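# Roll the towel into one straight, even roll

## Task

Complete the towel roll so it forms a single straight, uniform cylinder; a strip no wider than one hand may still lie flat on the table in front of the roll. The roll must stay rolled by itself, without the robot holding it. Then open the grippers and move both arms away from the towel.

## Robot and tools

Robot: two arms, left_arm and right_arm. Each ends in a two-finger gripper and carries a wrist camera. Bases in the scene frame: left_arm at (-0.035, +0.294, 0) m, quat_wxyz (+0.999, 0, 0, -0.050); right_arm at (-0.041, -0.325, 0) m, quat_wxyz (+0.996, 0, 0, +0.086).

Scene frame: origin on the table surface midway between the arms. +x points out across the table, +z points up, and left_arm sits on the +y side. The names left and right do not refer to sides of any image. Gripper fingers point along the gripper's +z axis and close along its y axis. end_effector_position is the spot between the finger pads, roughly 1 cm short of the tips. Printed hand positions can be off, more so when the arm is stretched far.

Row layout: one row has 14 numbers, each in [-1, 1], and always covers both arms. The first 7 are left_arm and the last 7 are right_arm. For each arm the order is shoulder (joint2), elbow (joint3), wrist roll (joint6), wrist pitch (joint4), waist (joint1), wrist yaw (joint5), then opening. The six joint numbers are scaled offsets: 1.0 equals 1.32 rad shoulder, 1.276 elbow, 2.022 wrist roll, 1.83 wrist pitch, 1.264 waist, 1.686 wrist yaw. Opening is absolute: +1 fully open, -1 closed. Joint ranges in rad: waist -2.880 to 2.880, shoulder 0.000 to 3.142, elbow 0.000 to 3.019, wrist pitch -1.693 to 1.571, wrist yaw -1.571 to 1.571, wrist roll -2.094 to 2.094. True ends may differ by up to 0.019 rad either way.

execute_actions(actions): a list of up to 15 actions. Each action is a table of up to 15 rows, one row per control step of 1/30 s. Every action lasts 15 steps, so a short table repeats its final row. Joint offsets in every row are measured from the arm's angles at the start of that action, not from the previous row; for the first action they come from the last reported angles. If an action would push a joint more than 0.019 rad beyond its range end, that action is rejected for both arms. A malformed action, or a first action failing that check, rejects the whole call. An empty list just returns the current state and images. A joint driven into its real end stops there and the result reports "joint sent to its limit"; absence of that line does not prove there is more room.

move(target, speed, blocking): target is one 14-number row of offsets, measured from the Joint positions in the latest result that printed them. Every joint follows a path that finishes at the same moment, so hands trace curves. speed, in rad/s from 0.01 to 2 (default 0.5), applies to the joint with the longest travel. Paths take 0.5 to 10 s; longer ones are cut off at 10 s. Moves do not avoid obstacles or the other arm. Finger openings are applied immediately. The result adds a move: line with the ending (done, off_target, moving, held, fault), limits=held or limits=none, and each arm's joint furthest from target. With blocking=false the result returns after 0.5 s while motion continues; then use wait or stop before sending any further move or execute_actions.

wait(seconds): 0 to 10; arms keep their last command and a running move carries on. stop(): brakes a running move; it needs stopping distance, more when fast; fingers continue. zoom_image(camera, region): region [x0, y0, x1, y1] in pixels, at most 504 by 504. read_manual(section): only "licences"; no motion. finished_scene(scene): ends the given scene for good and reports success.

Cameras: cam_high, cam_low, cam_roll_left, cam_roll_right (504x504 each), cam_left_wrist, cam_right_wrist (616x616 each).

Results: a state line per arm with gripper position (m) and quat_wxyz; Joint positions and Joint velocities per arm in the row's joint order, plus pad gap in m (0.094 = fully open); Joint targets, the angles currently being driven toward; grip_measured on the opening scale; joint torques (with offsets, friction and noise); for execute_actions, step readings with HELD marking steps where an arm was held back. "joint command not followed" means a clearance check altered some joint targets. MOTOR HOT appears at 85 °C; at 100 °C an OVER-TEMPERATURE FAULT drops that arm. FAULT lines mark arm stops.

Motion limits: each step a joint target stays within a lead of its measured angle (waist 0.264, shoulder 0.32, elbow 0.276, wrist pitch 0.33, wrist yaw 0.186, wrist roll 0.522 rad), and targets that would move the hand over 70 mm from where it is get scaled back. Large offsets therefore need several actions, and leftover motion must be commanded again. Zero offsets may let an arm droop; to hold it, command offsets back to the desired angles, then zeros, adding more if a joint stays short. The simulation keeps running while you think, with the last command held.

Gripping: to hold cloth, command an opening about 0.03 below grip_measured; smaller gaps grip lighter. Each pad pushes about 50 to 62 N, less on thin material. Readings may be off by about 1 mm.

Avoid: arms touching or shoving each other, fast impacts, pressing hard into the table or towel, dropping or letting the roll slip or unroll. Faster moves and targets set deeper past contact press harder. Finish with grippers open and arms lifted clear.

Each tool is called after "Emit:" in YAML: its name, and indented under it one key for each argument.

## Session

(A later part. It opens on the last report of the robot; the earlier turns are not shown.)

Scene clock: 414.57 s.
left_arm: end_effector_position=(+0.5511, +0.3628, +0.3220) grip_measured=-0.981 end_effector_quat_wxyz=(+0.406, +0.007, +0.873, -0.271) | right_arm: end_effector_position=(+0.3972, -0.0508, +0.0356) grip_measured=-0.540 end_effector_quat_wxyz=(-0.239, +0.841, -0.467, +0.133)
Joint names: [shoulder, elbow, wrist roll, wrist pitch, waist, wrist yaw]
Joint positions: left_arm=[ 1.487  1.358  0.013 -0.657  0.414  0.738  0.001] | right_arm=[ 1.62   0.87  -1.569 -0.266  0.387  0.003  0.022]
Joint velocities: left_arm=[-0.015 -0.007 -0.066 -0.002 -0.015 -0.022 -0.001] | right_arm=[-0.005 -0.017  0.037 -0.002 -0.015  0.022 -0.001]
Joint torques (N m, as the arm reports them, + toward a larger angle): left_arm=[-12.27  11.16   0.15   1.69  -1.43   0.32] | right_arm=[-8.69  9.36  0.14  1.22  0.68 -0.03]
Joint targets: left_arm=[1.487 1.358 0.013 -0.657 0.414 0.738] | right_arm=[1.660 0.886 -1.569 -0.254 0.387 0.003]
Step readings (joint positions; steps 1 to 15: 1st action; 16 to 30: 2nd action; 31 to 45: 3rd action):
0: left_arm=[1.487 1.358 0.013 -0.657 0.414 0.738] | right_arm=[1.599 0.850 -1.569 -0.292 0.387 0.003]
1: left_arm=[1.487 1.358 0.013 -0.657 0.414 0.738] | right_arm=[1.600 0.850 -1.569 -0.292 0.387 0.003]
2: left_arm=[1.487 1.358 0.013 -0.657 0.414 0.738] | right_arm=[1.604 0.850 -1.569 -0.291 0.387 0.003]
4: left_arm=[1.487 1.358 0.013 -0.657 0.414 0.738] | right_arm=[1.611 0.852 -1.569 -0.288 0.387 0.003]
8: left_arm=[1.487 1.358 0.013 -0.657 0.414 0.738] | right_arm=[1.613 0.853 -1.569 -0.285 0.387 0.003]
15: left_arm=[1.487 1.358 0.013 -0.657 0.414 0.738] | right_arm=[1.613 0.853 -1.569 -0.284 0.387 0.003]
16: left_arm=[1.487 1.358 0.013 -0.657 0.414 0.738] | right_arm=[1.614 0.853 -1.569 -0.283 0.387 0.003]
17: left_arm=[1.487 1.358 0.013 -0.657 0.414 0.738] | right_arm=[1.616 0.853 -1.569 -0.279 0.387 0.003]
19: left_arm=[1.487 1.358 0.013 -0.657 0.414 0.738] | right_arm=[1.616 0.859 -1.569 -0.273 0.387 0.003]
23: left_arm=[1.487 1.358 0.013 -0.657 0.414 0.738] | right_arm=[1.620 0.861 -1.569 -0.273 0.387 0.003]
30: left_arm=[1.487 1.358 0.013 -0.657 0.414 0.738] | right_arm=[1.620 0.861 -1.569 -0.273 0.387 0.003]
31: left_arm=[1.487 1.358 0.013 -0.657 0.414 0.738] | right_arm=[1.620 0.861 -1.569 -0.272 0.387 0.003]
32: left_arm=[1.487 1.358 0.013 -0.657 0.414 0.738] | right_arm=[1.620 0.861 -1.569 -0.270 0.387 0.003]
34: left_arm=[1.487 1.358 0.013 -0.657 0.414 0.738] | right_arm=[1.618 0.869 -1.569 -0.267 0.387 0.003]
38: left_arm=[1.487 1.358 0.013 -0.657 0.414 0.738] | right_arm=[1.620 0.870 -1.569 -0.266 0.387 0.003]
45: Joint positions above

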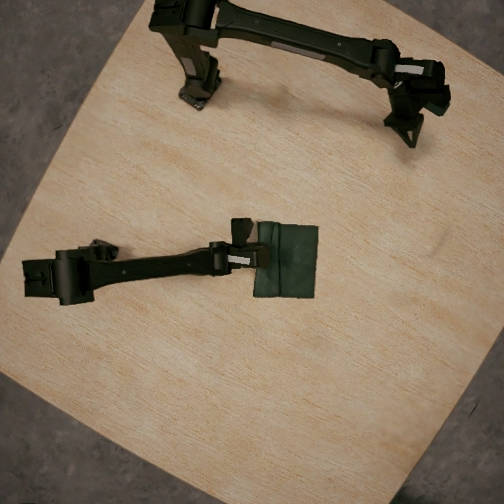

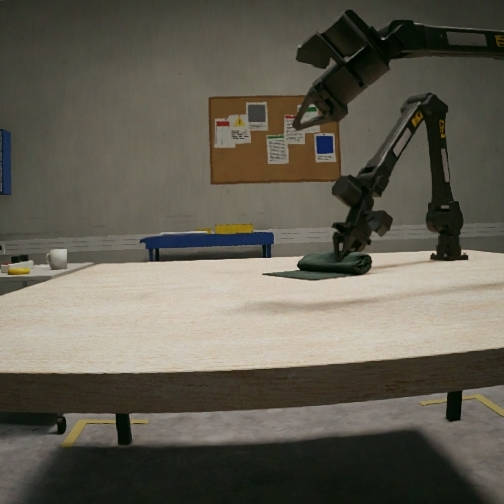

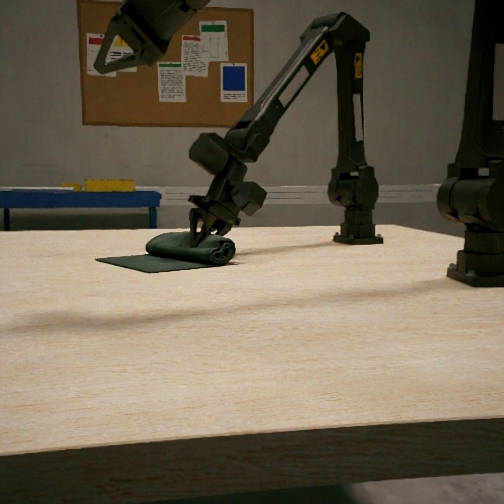

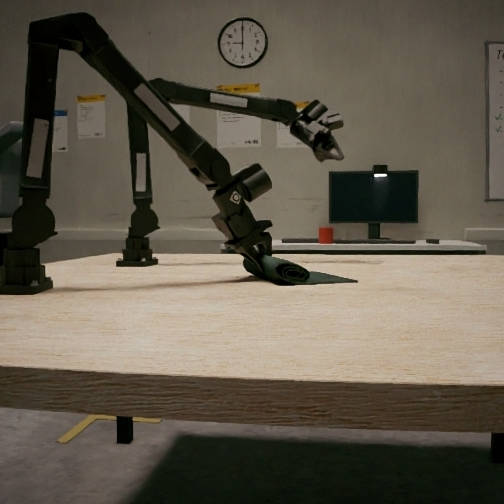

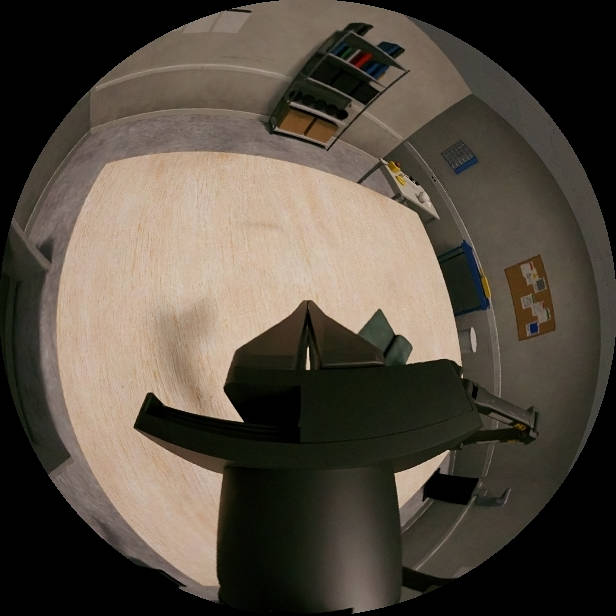

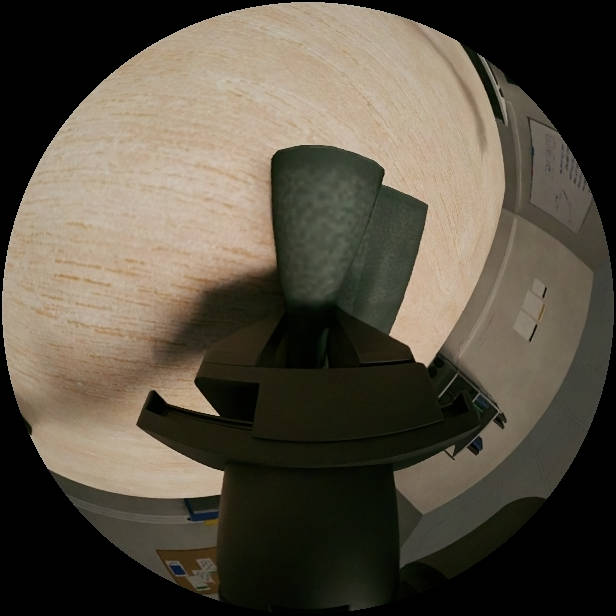

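Emit:
move:
  target: [0,0,0,0,0,0,-1,-0.27,-0.262,0,-0.025,0,0,-0.63]
  speed: 0.3

Emit:
move:
  target: [0,0,0,0,0,0,-1,0.183,0.395,0,-0.41,0,0,-0.63]
  speed: 0.4

Emit:
move:
  target: [0,0,0,0,0,0,-1,0.40,0.478,0,-0.35,0,0,-0.63]
  speed: 0.4

Emit:
zoom_image:
  camera: "cam_roll_right"
  region: [170,200,350,320]

Scene clock: 422.47 s.
left_arm: end_effector_position=(+0.5511, +0.3628, +0.3220) grip_measured=-0.981 end_effector_quat_wxyz=(+0.406, +0.007, +0.873, -0.271) | right_arm: end_effector_position=(+0.2811, -0.1238, +0.0404) grip_measured=-0.613 end_effector_quat_wxyz=(-0.226, +0.845, -0.469, +0.126)
Joint names: [shoulder, elbow, wrist roll, wrist pitch, waist, wrist yaw]
Joint positions: left_arm=[ 1.487  1.358  0.013 -0.657  0.414  0.738  0.001] | right_arm=[ 1.275  0.529 -1.569 -0.301  0.387  0.003  0.018]
Joint velocities: left_arm=[-0.005 -0.012  0.051  0.012 -0.015 -0.007  0.   ] | right_arm=[-0.005 -0.002 -0.037  0.012 -0.024 -0.007 -0.   ]
Joint torques (N m, as the arm reports them, + toward a larger angle): left_arm=[-11.9   11.28   0.1    1.57  -1.23   0.3 ] | right_arm=[-7.98  8.55  0.12  0.24  0.7  -0.03]
Joint targets: left_arm=[1.487 1.358 0.013 -0.657 0.414 0.738] | right_arm=[1.264 0.535 -1.569 -0.312 0.387 0.003]
move: done; limits=none; left_arm: farthest joint: the waist, 0.000 radians from its target (0.000 radians at the start); right_arm: farthest joint: the shoulder, 0.011 radians from its target (0.357 radians at the start)

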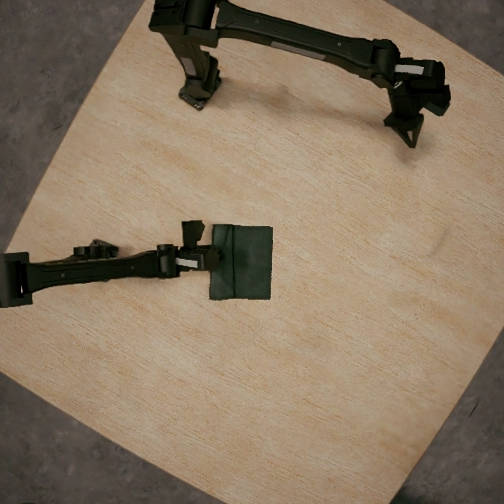

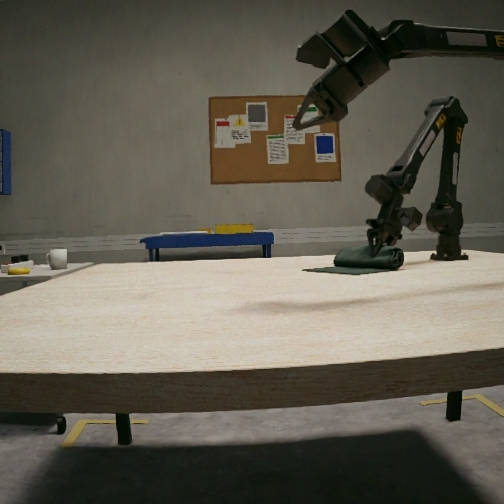

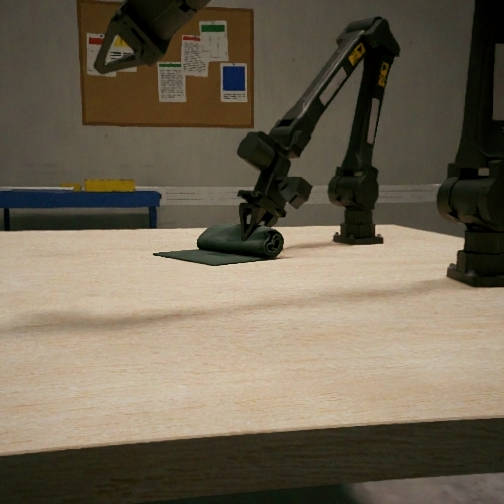

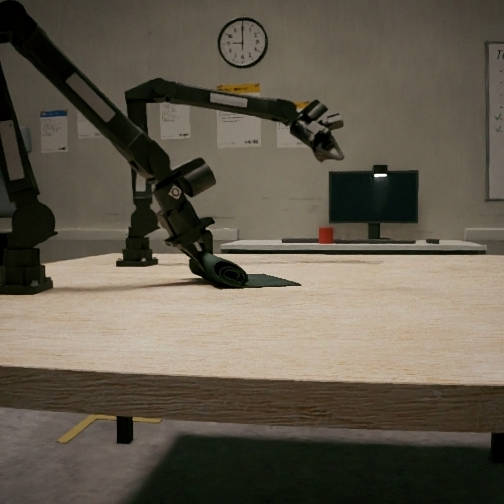

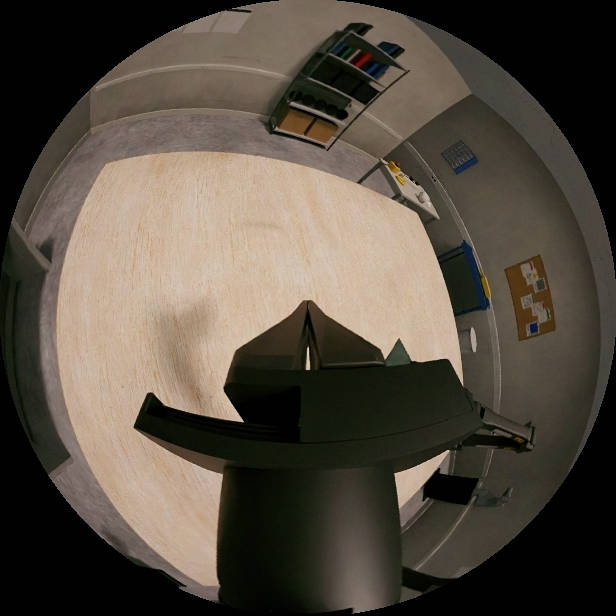

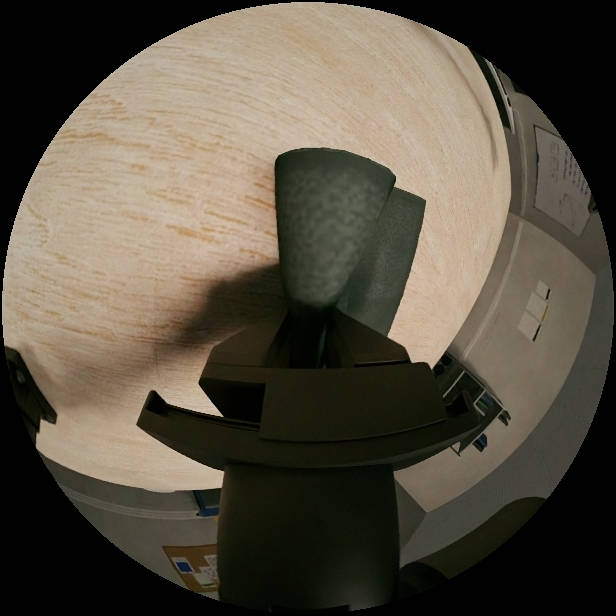

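Scene clock: 424.83 s.
left_arm: end_effector_position=(+0.5511, +0.3628, +0.3220) grip_measured=-0.981 end_effector_quat_wxyz=(+0.406, +0.007, +0.873, -0.271) | right_arm: end_effector_position=(+0.2986, -0.1128, +0.0772) grip_measured=-0.613 end_effector_quat_wxyz=(-0.005, +0.875, -0.485, +0.004)
Joint names: [shoulder, elbow, wrist roll, wrist pitch, waist, wrist yaw]
Joint positions: left_arm=[ 1.487  1.358  0.013 -0.657  0.414  0.738  0.001] | right_arm=[ 1.509  0.989 -1.569 -1.039  0.387  0.003  0.018]
Joint velocities: left_arm=[-0.015 -0.007 -0.051 -0.012 -0.015 -0.095 -0.001] | right_arm=[-0.015 -0.012 -0.051 -0.002  0.005 -0.037  0.001]
Joint torques (N m, as the arm reports them, + toward a larger angle): left_arm=[-11.6   11.26   0.12   1.78  -1.57   0.36] | right_arm=[-10.2   12.18   0.06  -0.81   0.86  -0.05]
Joint targets: left_arm=[1.487 1.358 0.013 -0.657 0.414 0.738] | right_arm=[1.517 1.033 -1.569 -1.051 0.387 0.003]
move: off_target (right_arm); limits=none; left_arm: farthest joint: the waist, 0.000 radians from its target (0.000 radians at the start); right_arm: farthest joint: the elbow, 0.044 radians from its target (0.504 radians at the start)

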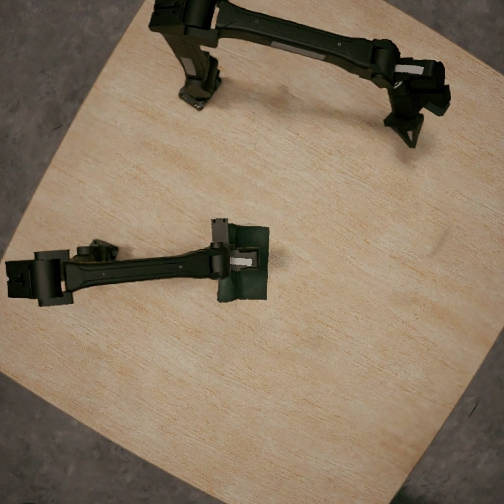

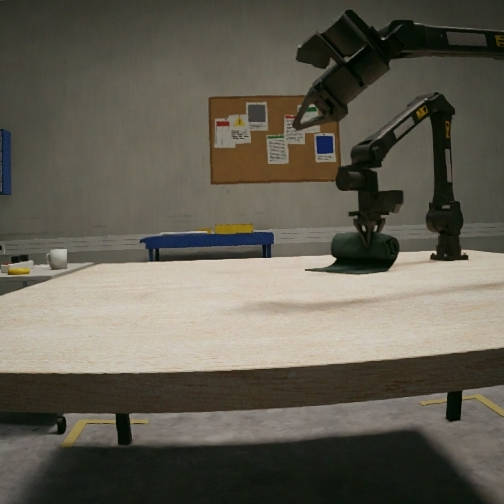

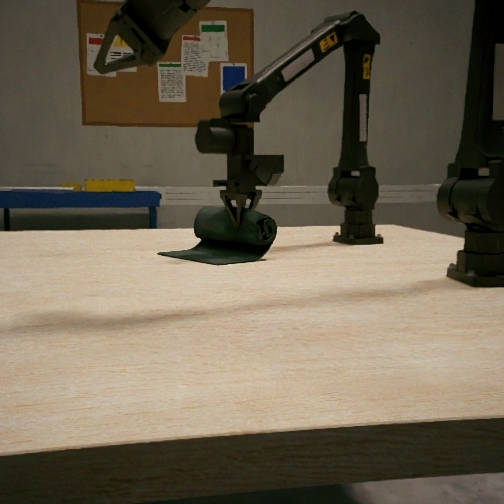

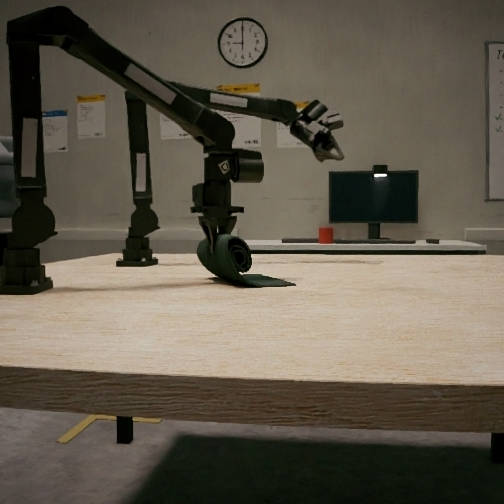

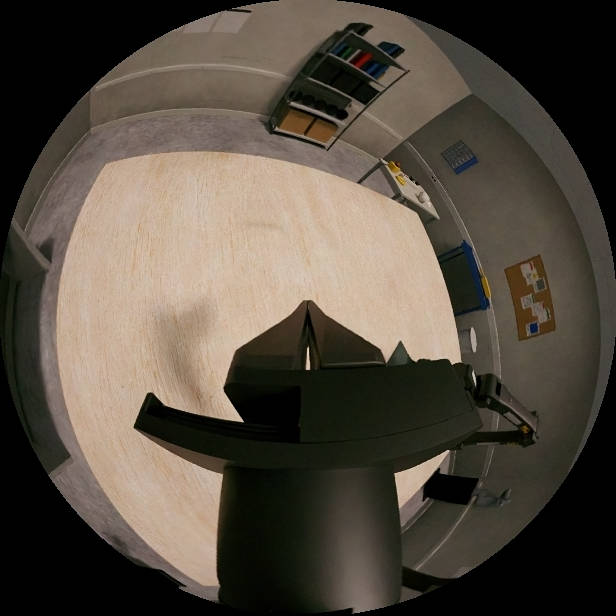

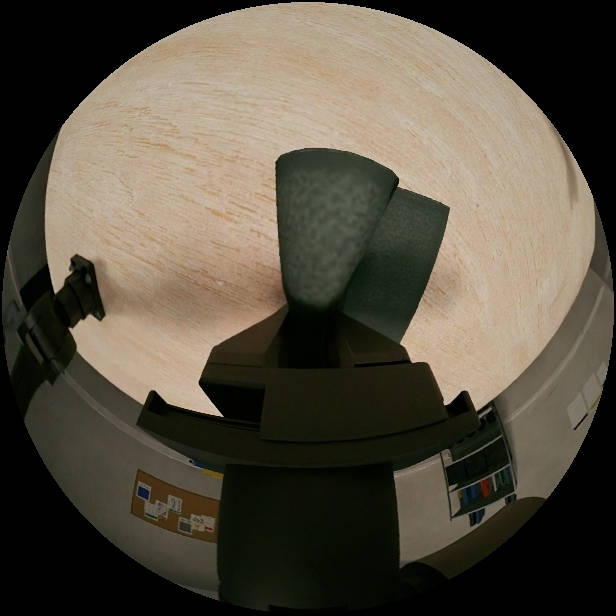

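Scene clock: 426.93 s.
left_arm: end_effector_position=(+0.5511, +0.3628, +0.3220) grip_measured=-0.981 end_effector_quat_wxyz=(+0.406, +0.007, +0.873, -0.271) | right_arm: end_effector_position=(+0.3487, -0.0814, +0.0566) grip_measured=-0.613 end_effector_quat_wxyz=(+0.245, +0.840, -0.465, -0.133)
Joint names: [shoulder, elbow, wrist roll, wrist pitch, waist, wrist yaw]
Joint positions: left_arm=[ 1.487  1.358  0.013 -0.657  0.414  0.738  0.001] | right_arm=[ 2.034  1.558 -1.569 -1.66   0.387  0.003  0.018]
Joint velocities: left_arm=[ 0.005 -0.012 -0.051 -0.017  0.005  0.022  0.001] | right_arm=[-0.005 -0.002  0.007 -0.002  0.015  0.051 -0.001]
Joint torques (N m, as the arm reports them, + toward a larger angle): left_arm=[-11.95  11.25   0.14   1.7   -1.21   0.32] | right_arm=[-17.46  11.16   0.01  -2.22   0.83  -0.03]
Joint targets: left_arm=[1.487 1.358 0.013 -0.657 0.414 0.738] | right_arm=[2.037 1.599 -1.569 -1.679 0.387 0.003]
move: off_target (right_arm); limits=none; left_arm: farthest joint: the waist, 0.000 radians from its target (0.000 radians at the start); right_arm: farthest joint: the elbow, 0.041 radians from its target (0.610 radians at the start)

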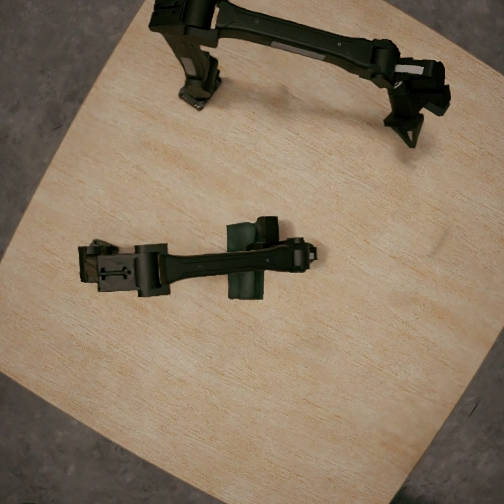

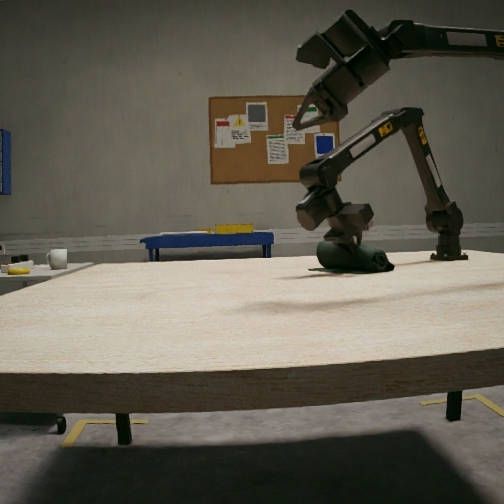

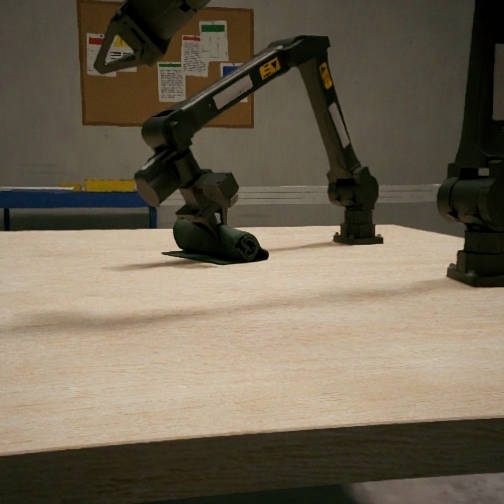

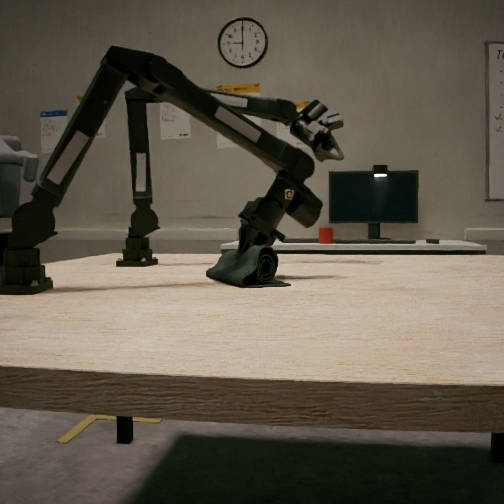

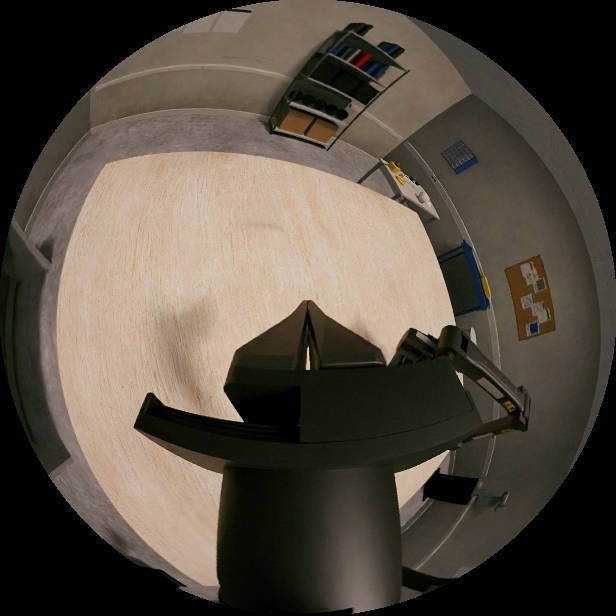

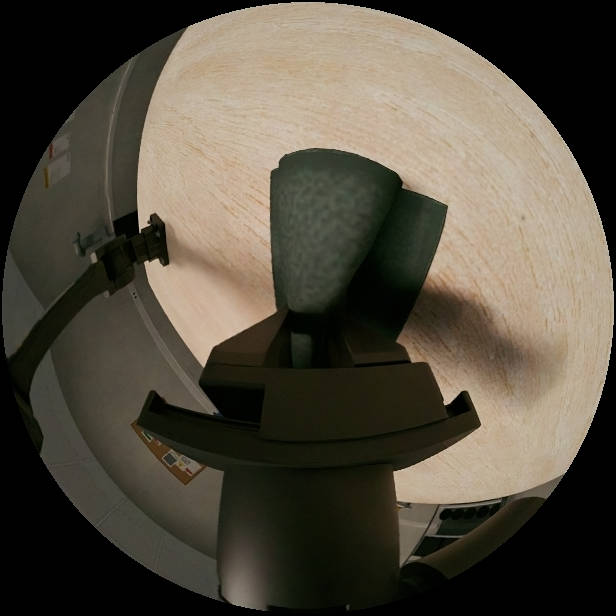

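Region (170, 200, 350, 320) of cam_roll_right's 504x504 image, scaled by 2.800, with more detail than that image has.

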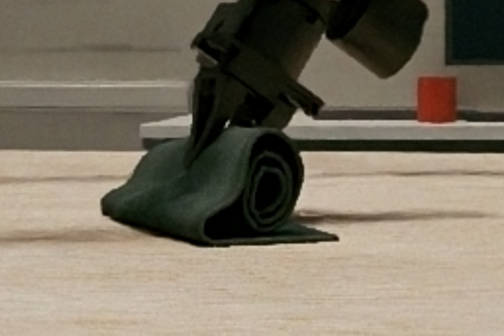

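Emit:
move:
  target: [0,0,0,0,0,0,-1,0.012,-0.035,0,-0.025,0,0,-0.63]
  speed: 0.1

Emit:
zoom_image:
  camera: "cam_roll_right"
  region: [170,200,350,320]

Scene clock: 435.57 s.
left_arm: end_effector_position=(+0.5511, +0.3628, +0.3220) grip_measured=-0.981 end_effector_quat_wxyz=(+0.406, +0.007, +0.873, -0.271) | right_arm: end_effector_position=(+0.3324, -0.0916, +0.0509) grip_measured=-0.613 end_effector_quat_wxyz=(+0.269, +0.833, -0.461, -0.147)
Joint names: [shoulder, elbow, wrist roll, wrist pitch, waist, wrist yaw]
Joint positions: left_arm=[ 1.487  1.358  0.013 -0.657  0.414  0.738  0.001] | right_arm=[ 2.034  1.517 -1.569 -1.677  0.387  0.003  0.018]
Joint velocities: left_arm=[ 0.005 -0.007 -0.066 -0.002 -0.015 -0.051 -0.   ] | right_arm=[ 0.005 -0.017  0.007  0.002 -0.005  0.022 -0.001]
Joint torques (N m, as the arm reports them, + toward a larger angle): left_arm=[-12.04  11.22   0.13   1.73  -1.11   0.34] | right_arm=[-16.05   6.83   0.02  -2.26   0.58  -0.02]
Joint targets: left_arm=[1.487 1.358 0.013 -0.657 0.414 0.738] | right_arm=[2.049 1.514 -1.569 -1.696 0.387 0.003]
joint sent to its limit (right arm) — the command would take the wrist pitch past its lower limit, so that joint was sent only as far as its limit.
move: off_target (right_arm); limits=none; left_arm: farthest joint: the waist, 0.000 radians from its target (0.000 radians at the start); right_arm: farthest joint: the wrist pitch, 0.028 radians from its target (0.046 radians at the start)

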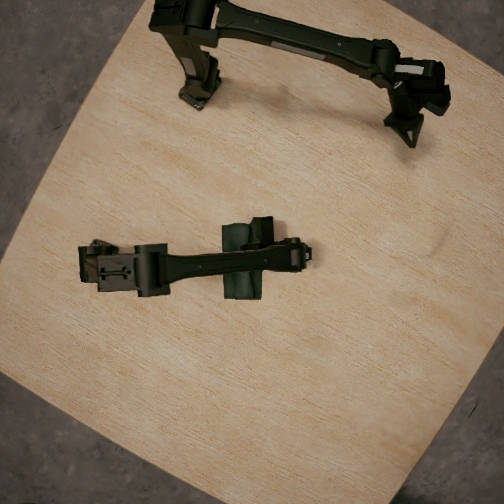

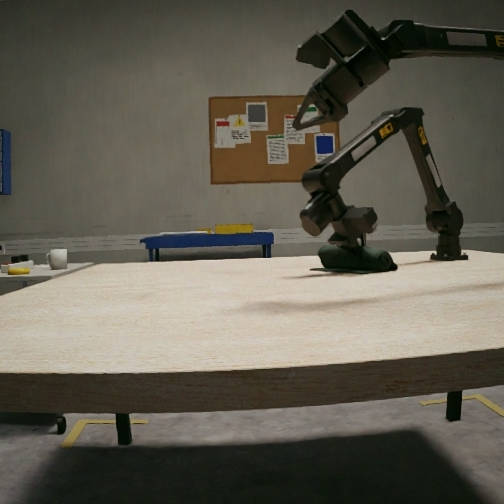

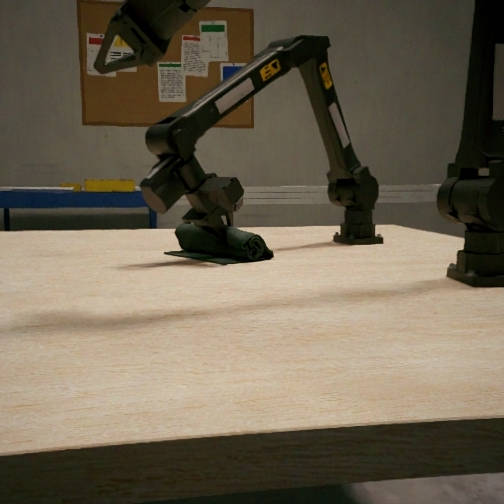

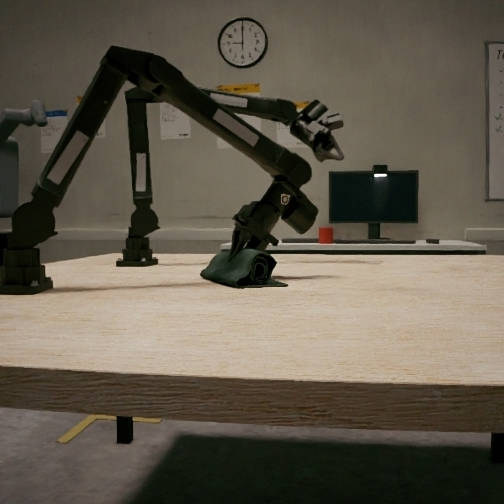

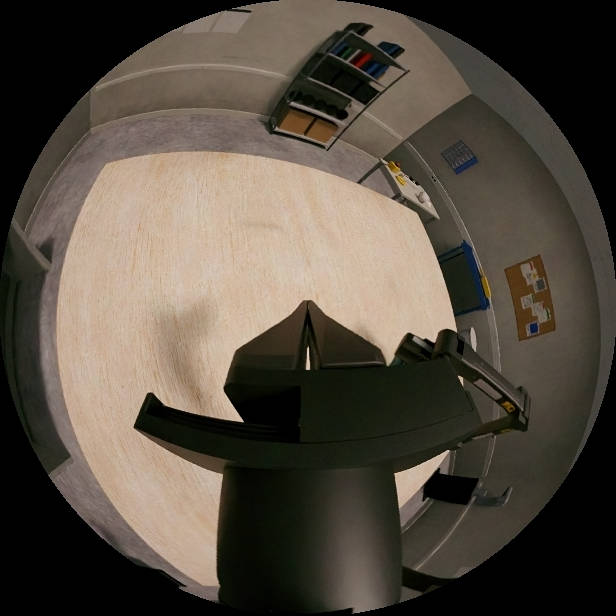

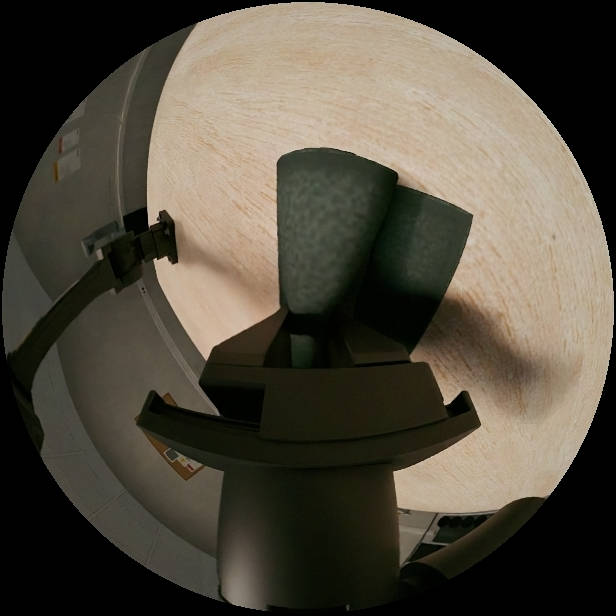

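Region (170, 200, 350, 320) of cam_roll_right's 504x504 image, scaled by 2.800, with more detail than that image has.

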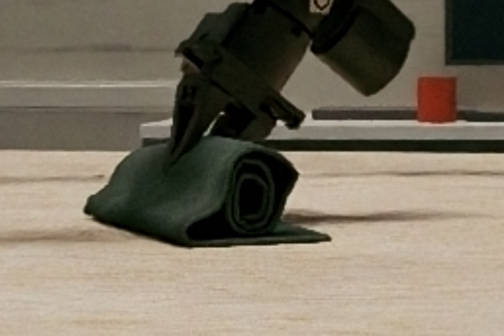

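Release and look; then do an in-place tightening pass.

Emit:
execute_actions:
  actions:
    - [[0,0,0,0,0,0,-1,0,0.02,0,0,0,0,-0.1]]
    - [[0,0,0,0,0,0,-1,-0.05,0.03,0,0,0,0,-0.1]]
    - [[0,0,0,0,0,0,-1,-0.08,0.03,0,0,0,0,-0.1]]

Emit:
move:
  target: [0,0,0,0,0,0,-1,-0.5,-0.7,0,0.62,0,0,0.1]
  speed: 0.9

Emit:
zoom_image:
  camera: "cam_roll_right"
  region: [170,200,350,320]

Scene clock: 442.50 s.
left_arm: end_effector_position=(+0.5511, +0.3628, +0.3220) grip_measured=-0.981 end_effector_quat_wxyz=(+0.406, +0.007, +0.873, -0.271) | right_arm: end_effector_position=(+0.3418, -0.0857, +0.1202) grip_measured=-0.101 end_effector_quat_wxyz=(+0.198, +0.852, -0.472, -0.107)
Joint names: [shoulder, elbow, wrist roll, wrist pitch, waist, wrist yaw]
Joint positions: left_arm=[ 1.487  1.358  0.013 -0.657  0.414  0.738  0.001] | right_arm=[ 1.876  1.528 -1.569 -1.677  0.387  0.003  0.042]
Joint velocities: left_arm=[ 0.005 -0.002  0.022 -0.007 -0.015  0.066  0.001] | right_arm=[-0.005 -0.012 -0.037 -0.002 -0.005 -0.037 -0.001]
Joint torques (N m, as the arm reports them, + toward a larger angle): left_arm=[-11.92  11.43   0.15   1.64  -1.32   0.32] | right_arm=[-16.4   10.91   0.03  -1.14   0.88  -0.04]
Joint targets: left_arm=[1.487 1.358 0.013 -0.657 0.414 0.738] | right_arm=[1.877 1.559 -1.569 -1.677 0.387 0.003]
Step readings (joint positions; steps 1 to 15: 1st action; 16 to 30: 2nd action; 31 to 45: 3rd action):
0: left_arm=[1.487 1.358 0.013 -0.657 0.414 0.738] | right_arm=[2.034 1.517 -1.569 -1.677 0.387 0.003]
1: left_arm=[1.487 1.358 0.013 -0.657 0.414 0.738] | right_arm=[2.034 1.517 -1.569 -1.677 0.387 0.003]
2: left_arm=[1.487 1.358 0.013 -0.657 0.414 0.738] | right_arm=[2.034 1.517 -1.569 -1.677 0.387 0.003]
4: left_arm=[1.487 1.358 0.013 -0.657 0.414 0.738] | right_arm=[2.034 1.517 -1.569 -1.677 0.387 0.003]
8: left_arm=[1.487 1.358 0.013 -0.657 0.414 0.738] | right_arm=[2.034 1.517 -1.569 -1.677 0.387 0.003]
15: left_arm=[1.487 1.358 0.013 -0.657 0.414 0.738] | right_arm=[2.034 1.517 -1.569 -1.677 0.387 0.003]
16: left_arm=[1.487 1.358 0.013 -0.657 0.414 0.738] | right_arm=[2.031 1.517 -1.569 -1.677 0.387 0.003]
17: left_arm=[1.487 1.358 0.013 -0.657 0.414 0.738] | right_arm=[2.029 1.517 -1.569 -1.677 0.387 0.003]
19: left_arm=[1.487 1.358 0.013 -0.657 0.414 0.738] | right_arm=[2.016 1.517 -1.569 -1.677 0.387 0.003]
23: left_arm=[1.487 1.358 0.013 -0.657 0.414 0.738] | right_arm=[1.989 1.519 -1.569 -1.677 0.387 0.003]
30: left_arm=[1.487 1.358 0.013 -0.657 0.414 0.738] | right_arm=[1.982 1.520 -1.569 -1.677 0.387 0.003]
31: left_arm=[1.487 1.358 0.013 -0.657 0.414 0.738] | right_arm=[1.976 1.520 -1.569 -1.677 0.387 0.003]
32: left_arm=[1.487 1.358 0.013 -0.657 0.414 0.738] | right_arm=[1.970 1.520 -1.569 -1.677 0.387 0.003]
34: left_arm=[1.487 1.358 0.013 -0.657 0.414 0.738] | right_arm=[1.944 1.521 -1.569 -1.677 0.387 0.003]
38: left_arm=[1.487 1.358 0.013 -0.657 0.414 0.738] | right_arm=[1.889 1.524 -1.569 -1.677 0.387 0.003]
45: Joint positions above

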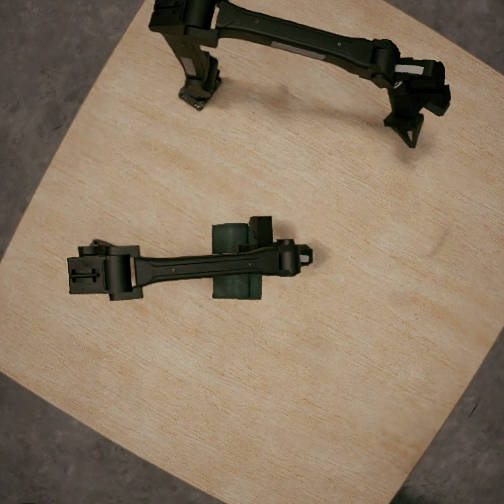

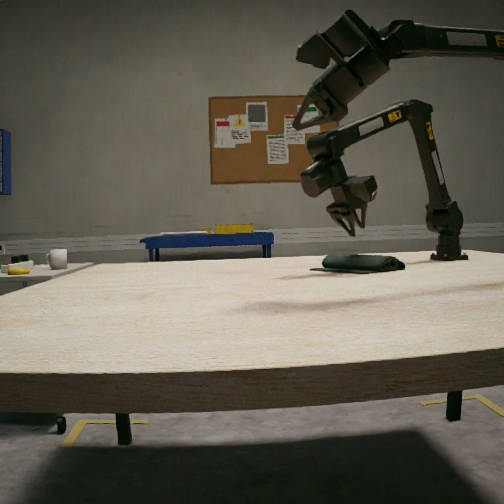

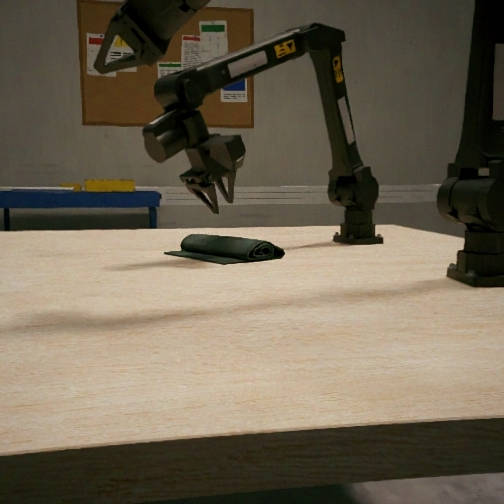

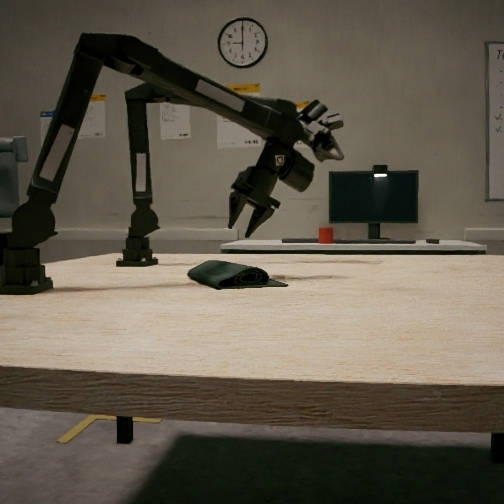

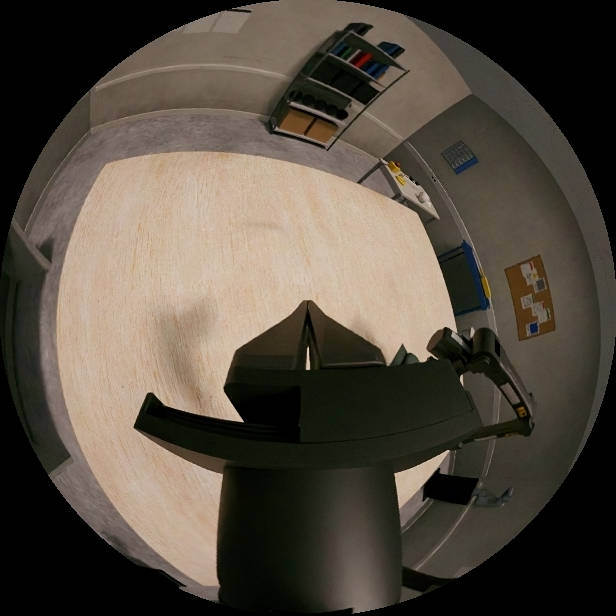

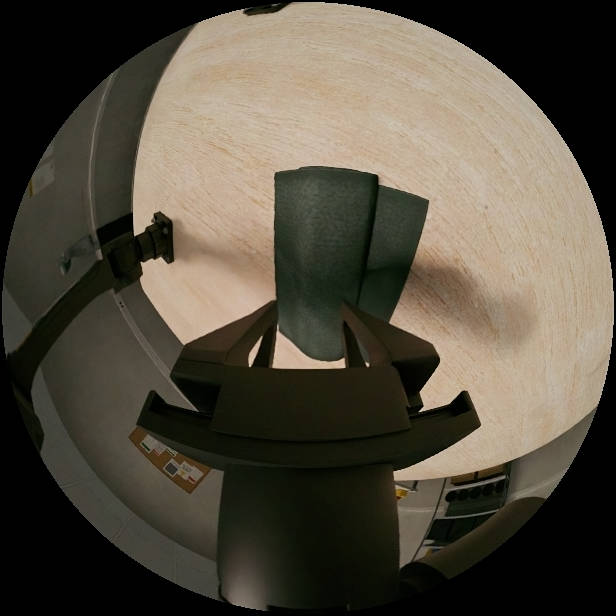

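Scene clock: 444.33 s.
left_arm: end_effector_position=(+0.5511, +0.3628, +0.3220) grip_measured=-0.981 end_effector_quat_wxyz=(+0.406, +0.007, +0.873, -0.271) | right_arm: end_effector_position=(+0.2735, -0.1285, +0.0688) grip_measured=+0.099 end_effector_quat_wxyz=(-0.177, +0.856, -0.475, +0.100)
Joint names: [shoulder, elbow, wrist roll, wrist pitch, waist, wrist yaw]
Joint positions: left_arm=[ 1.487  1.358  0.013 -0.657  0.414  0.738  0.001] | right_arm=[ 1.226  0.626 -1.569 -0.562  0.387  0.003  0.052]
Joint velocities: left_arm=[ 0.005 -0.007 -0.037 -0.017 -0.005 -0.007 -0.   ] | right_arm=[-0.015  0.007 -0.007  0.002 -0.005 -0.007 -0.   ]
Joint torques (N m, as the arm reports them, + toward a larger angle): left_arm=[-12.41  11.23   0.14   1.84  -1.67   0.32] | right_arm=[-7.63  9.34  0.13  1.43  0.78 -0.03]
Joint targets: left_arm=[1.487 1.358 0.013 -0.657 0.414 0.738] | right_arm=[1.216 0.635 -1.569 -0.543 0.387 0.003]
move: done; limits=none; left_arm: farthest joint: the waist, 0.000 radians from its target (0.000 radians at the start); right_arm: farthest joint: the wrist pitch, 0.019 radians from its target (1.135 radians at the start)

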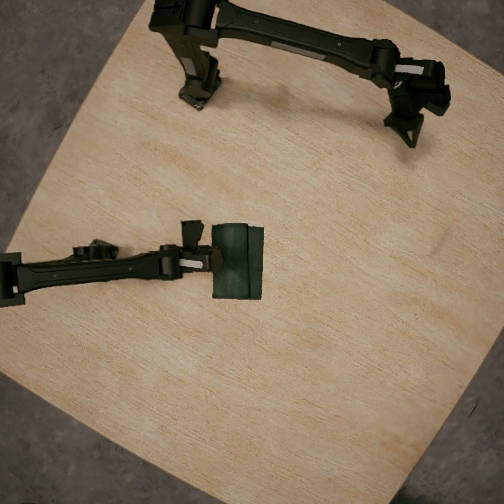

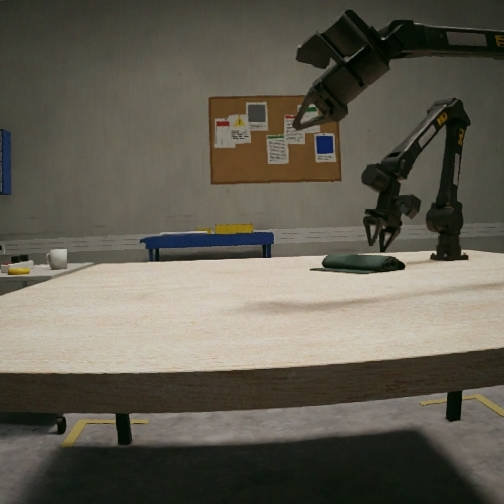

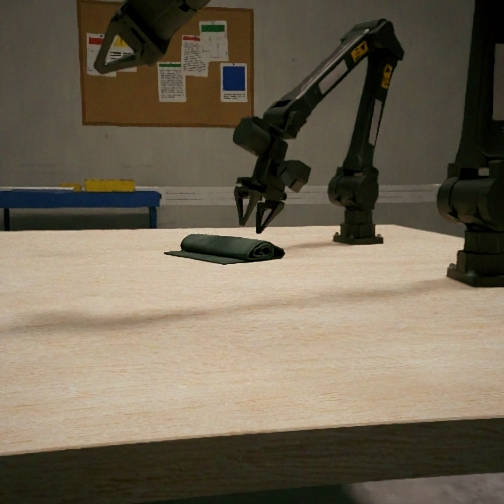

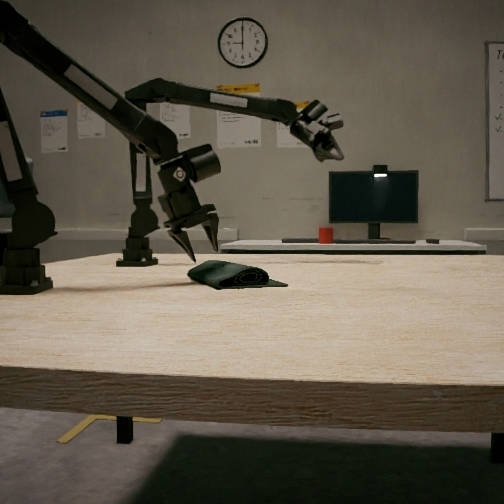

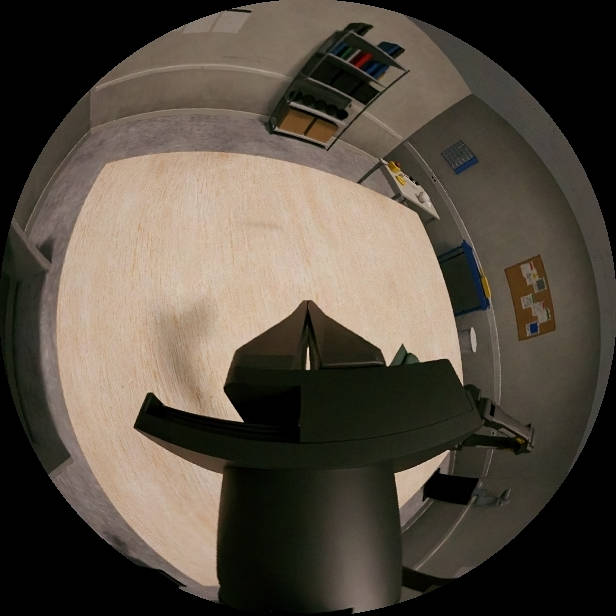

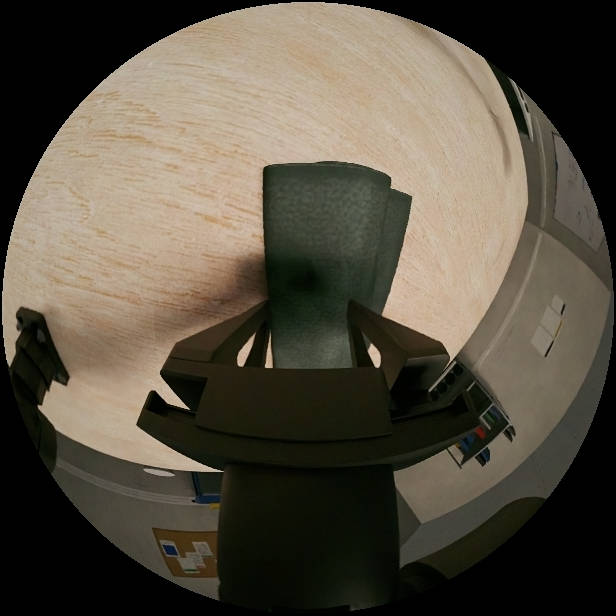

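Region (170, 200, 350, 320) of cam_roll_right's 504x504 image, scaled by 2.800, with more detail than that image has.

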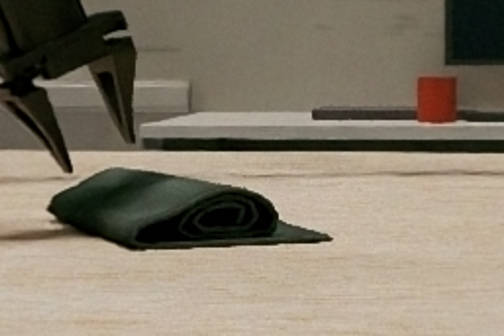

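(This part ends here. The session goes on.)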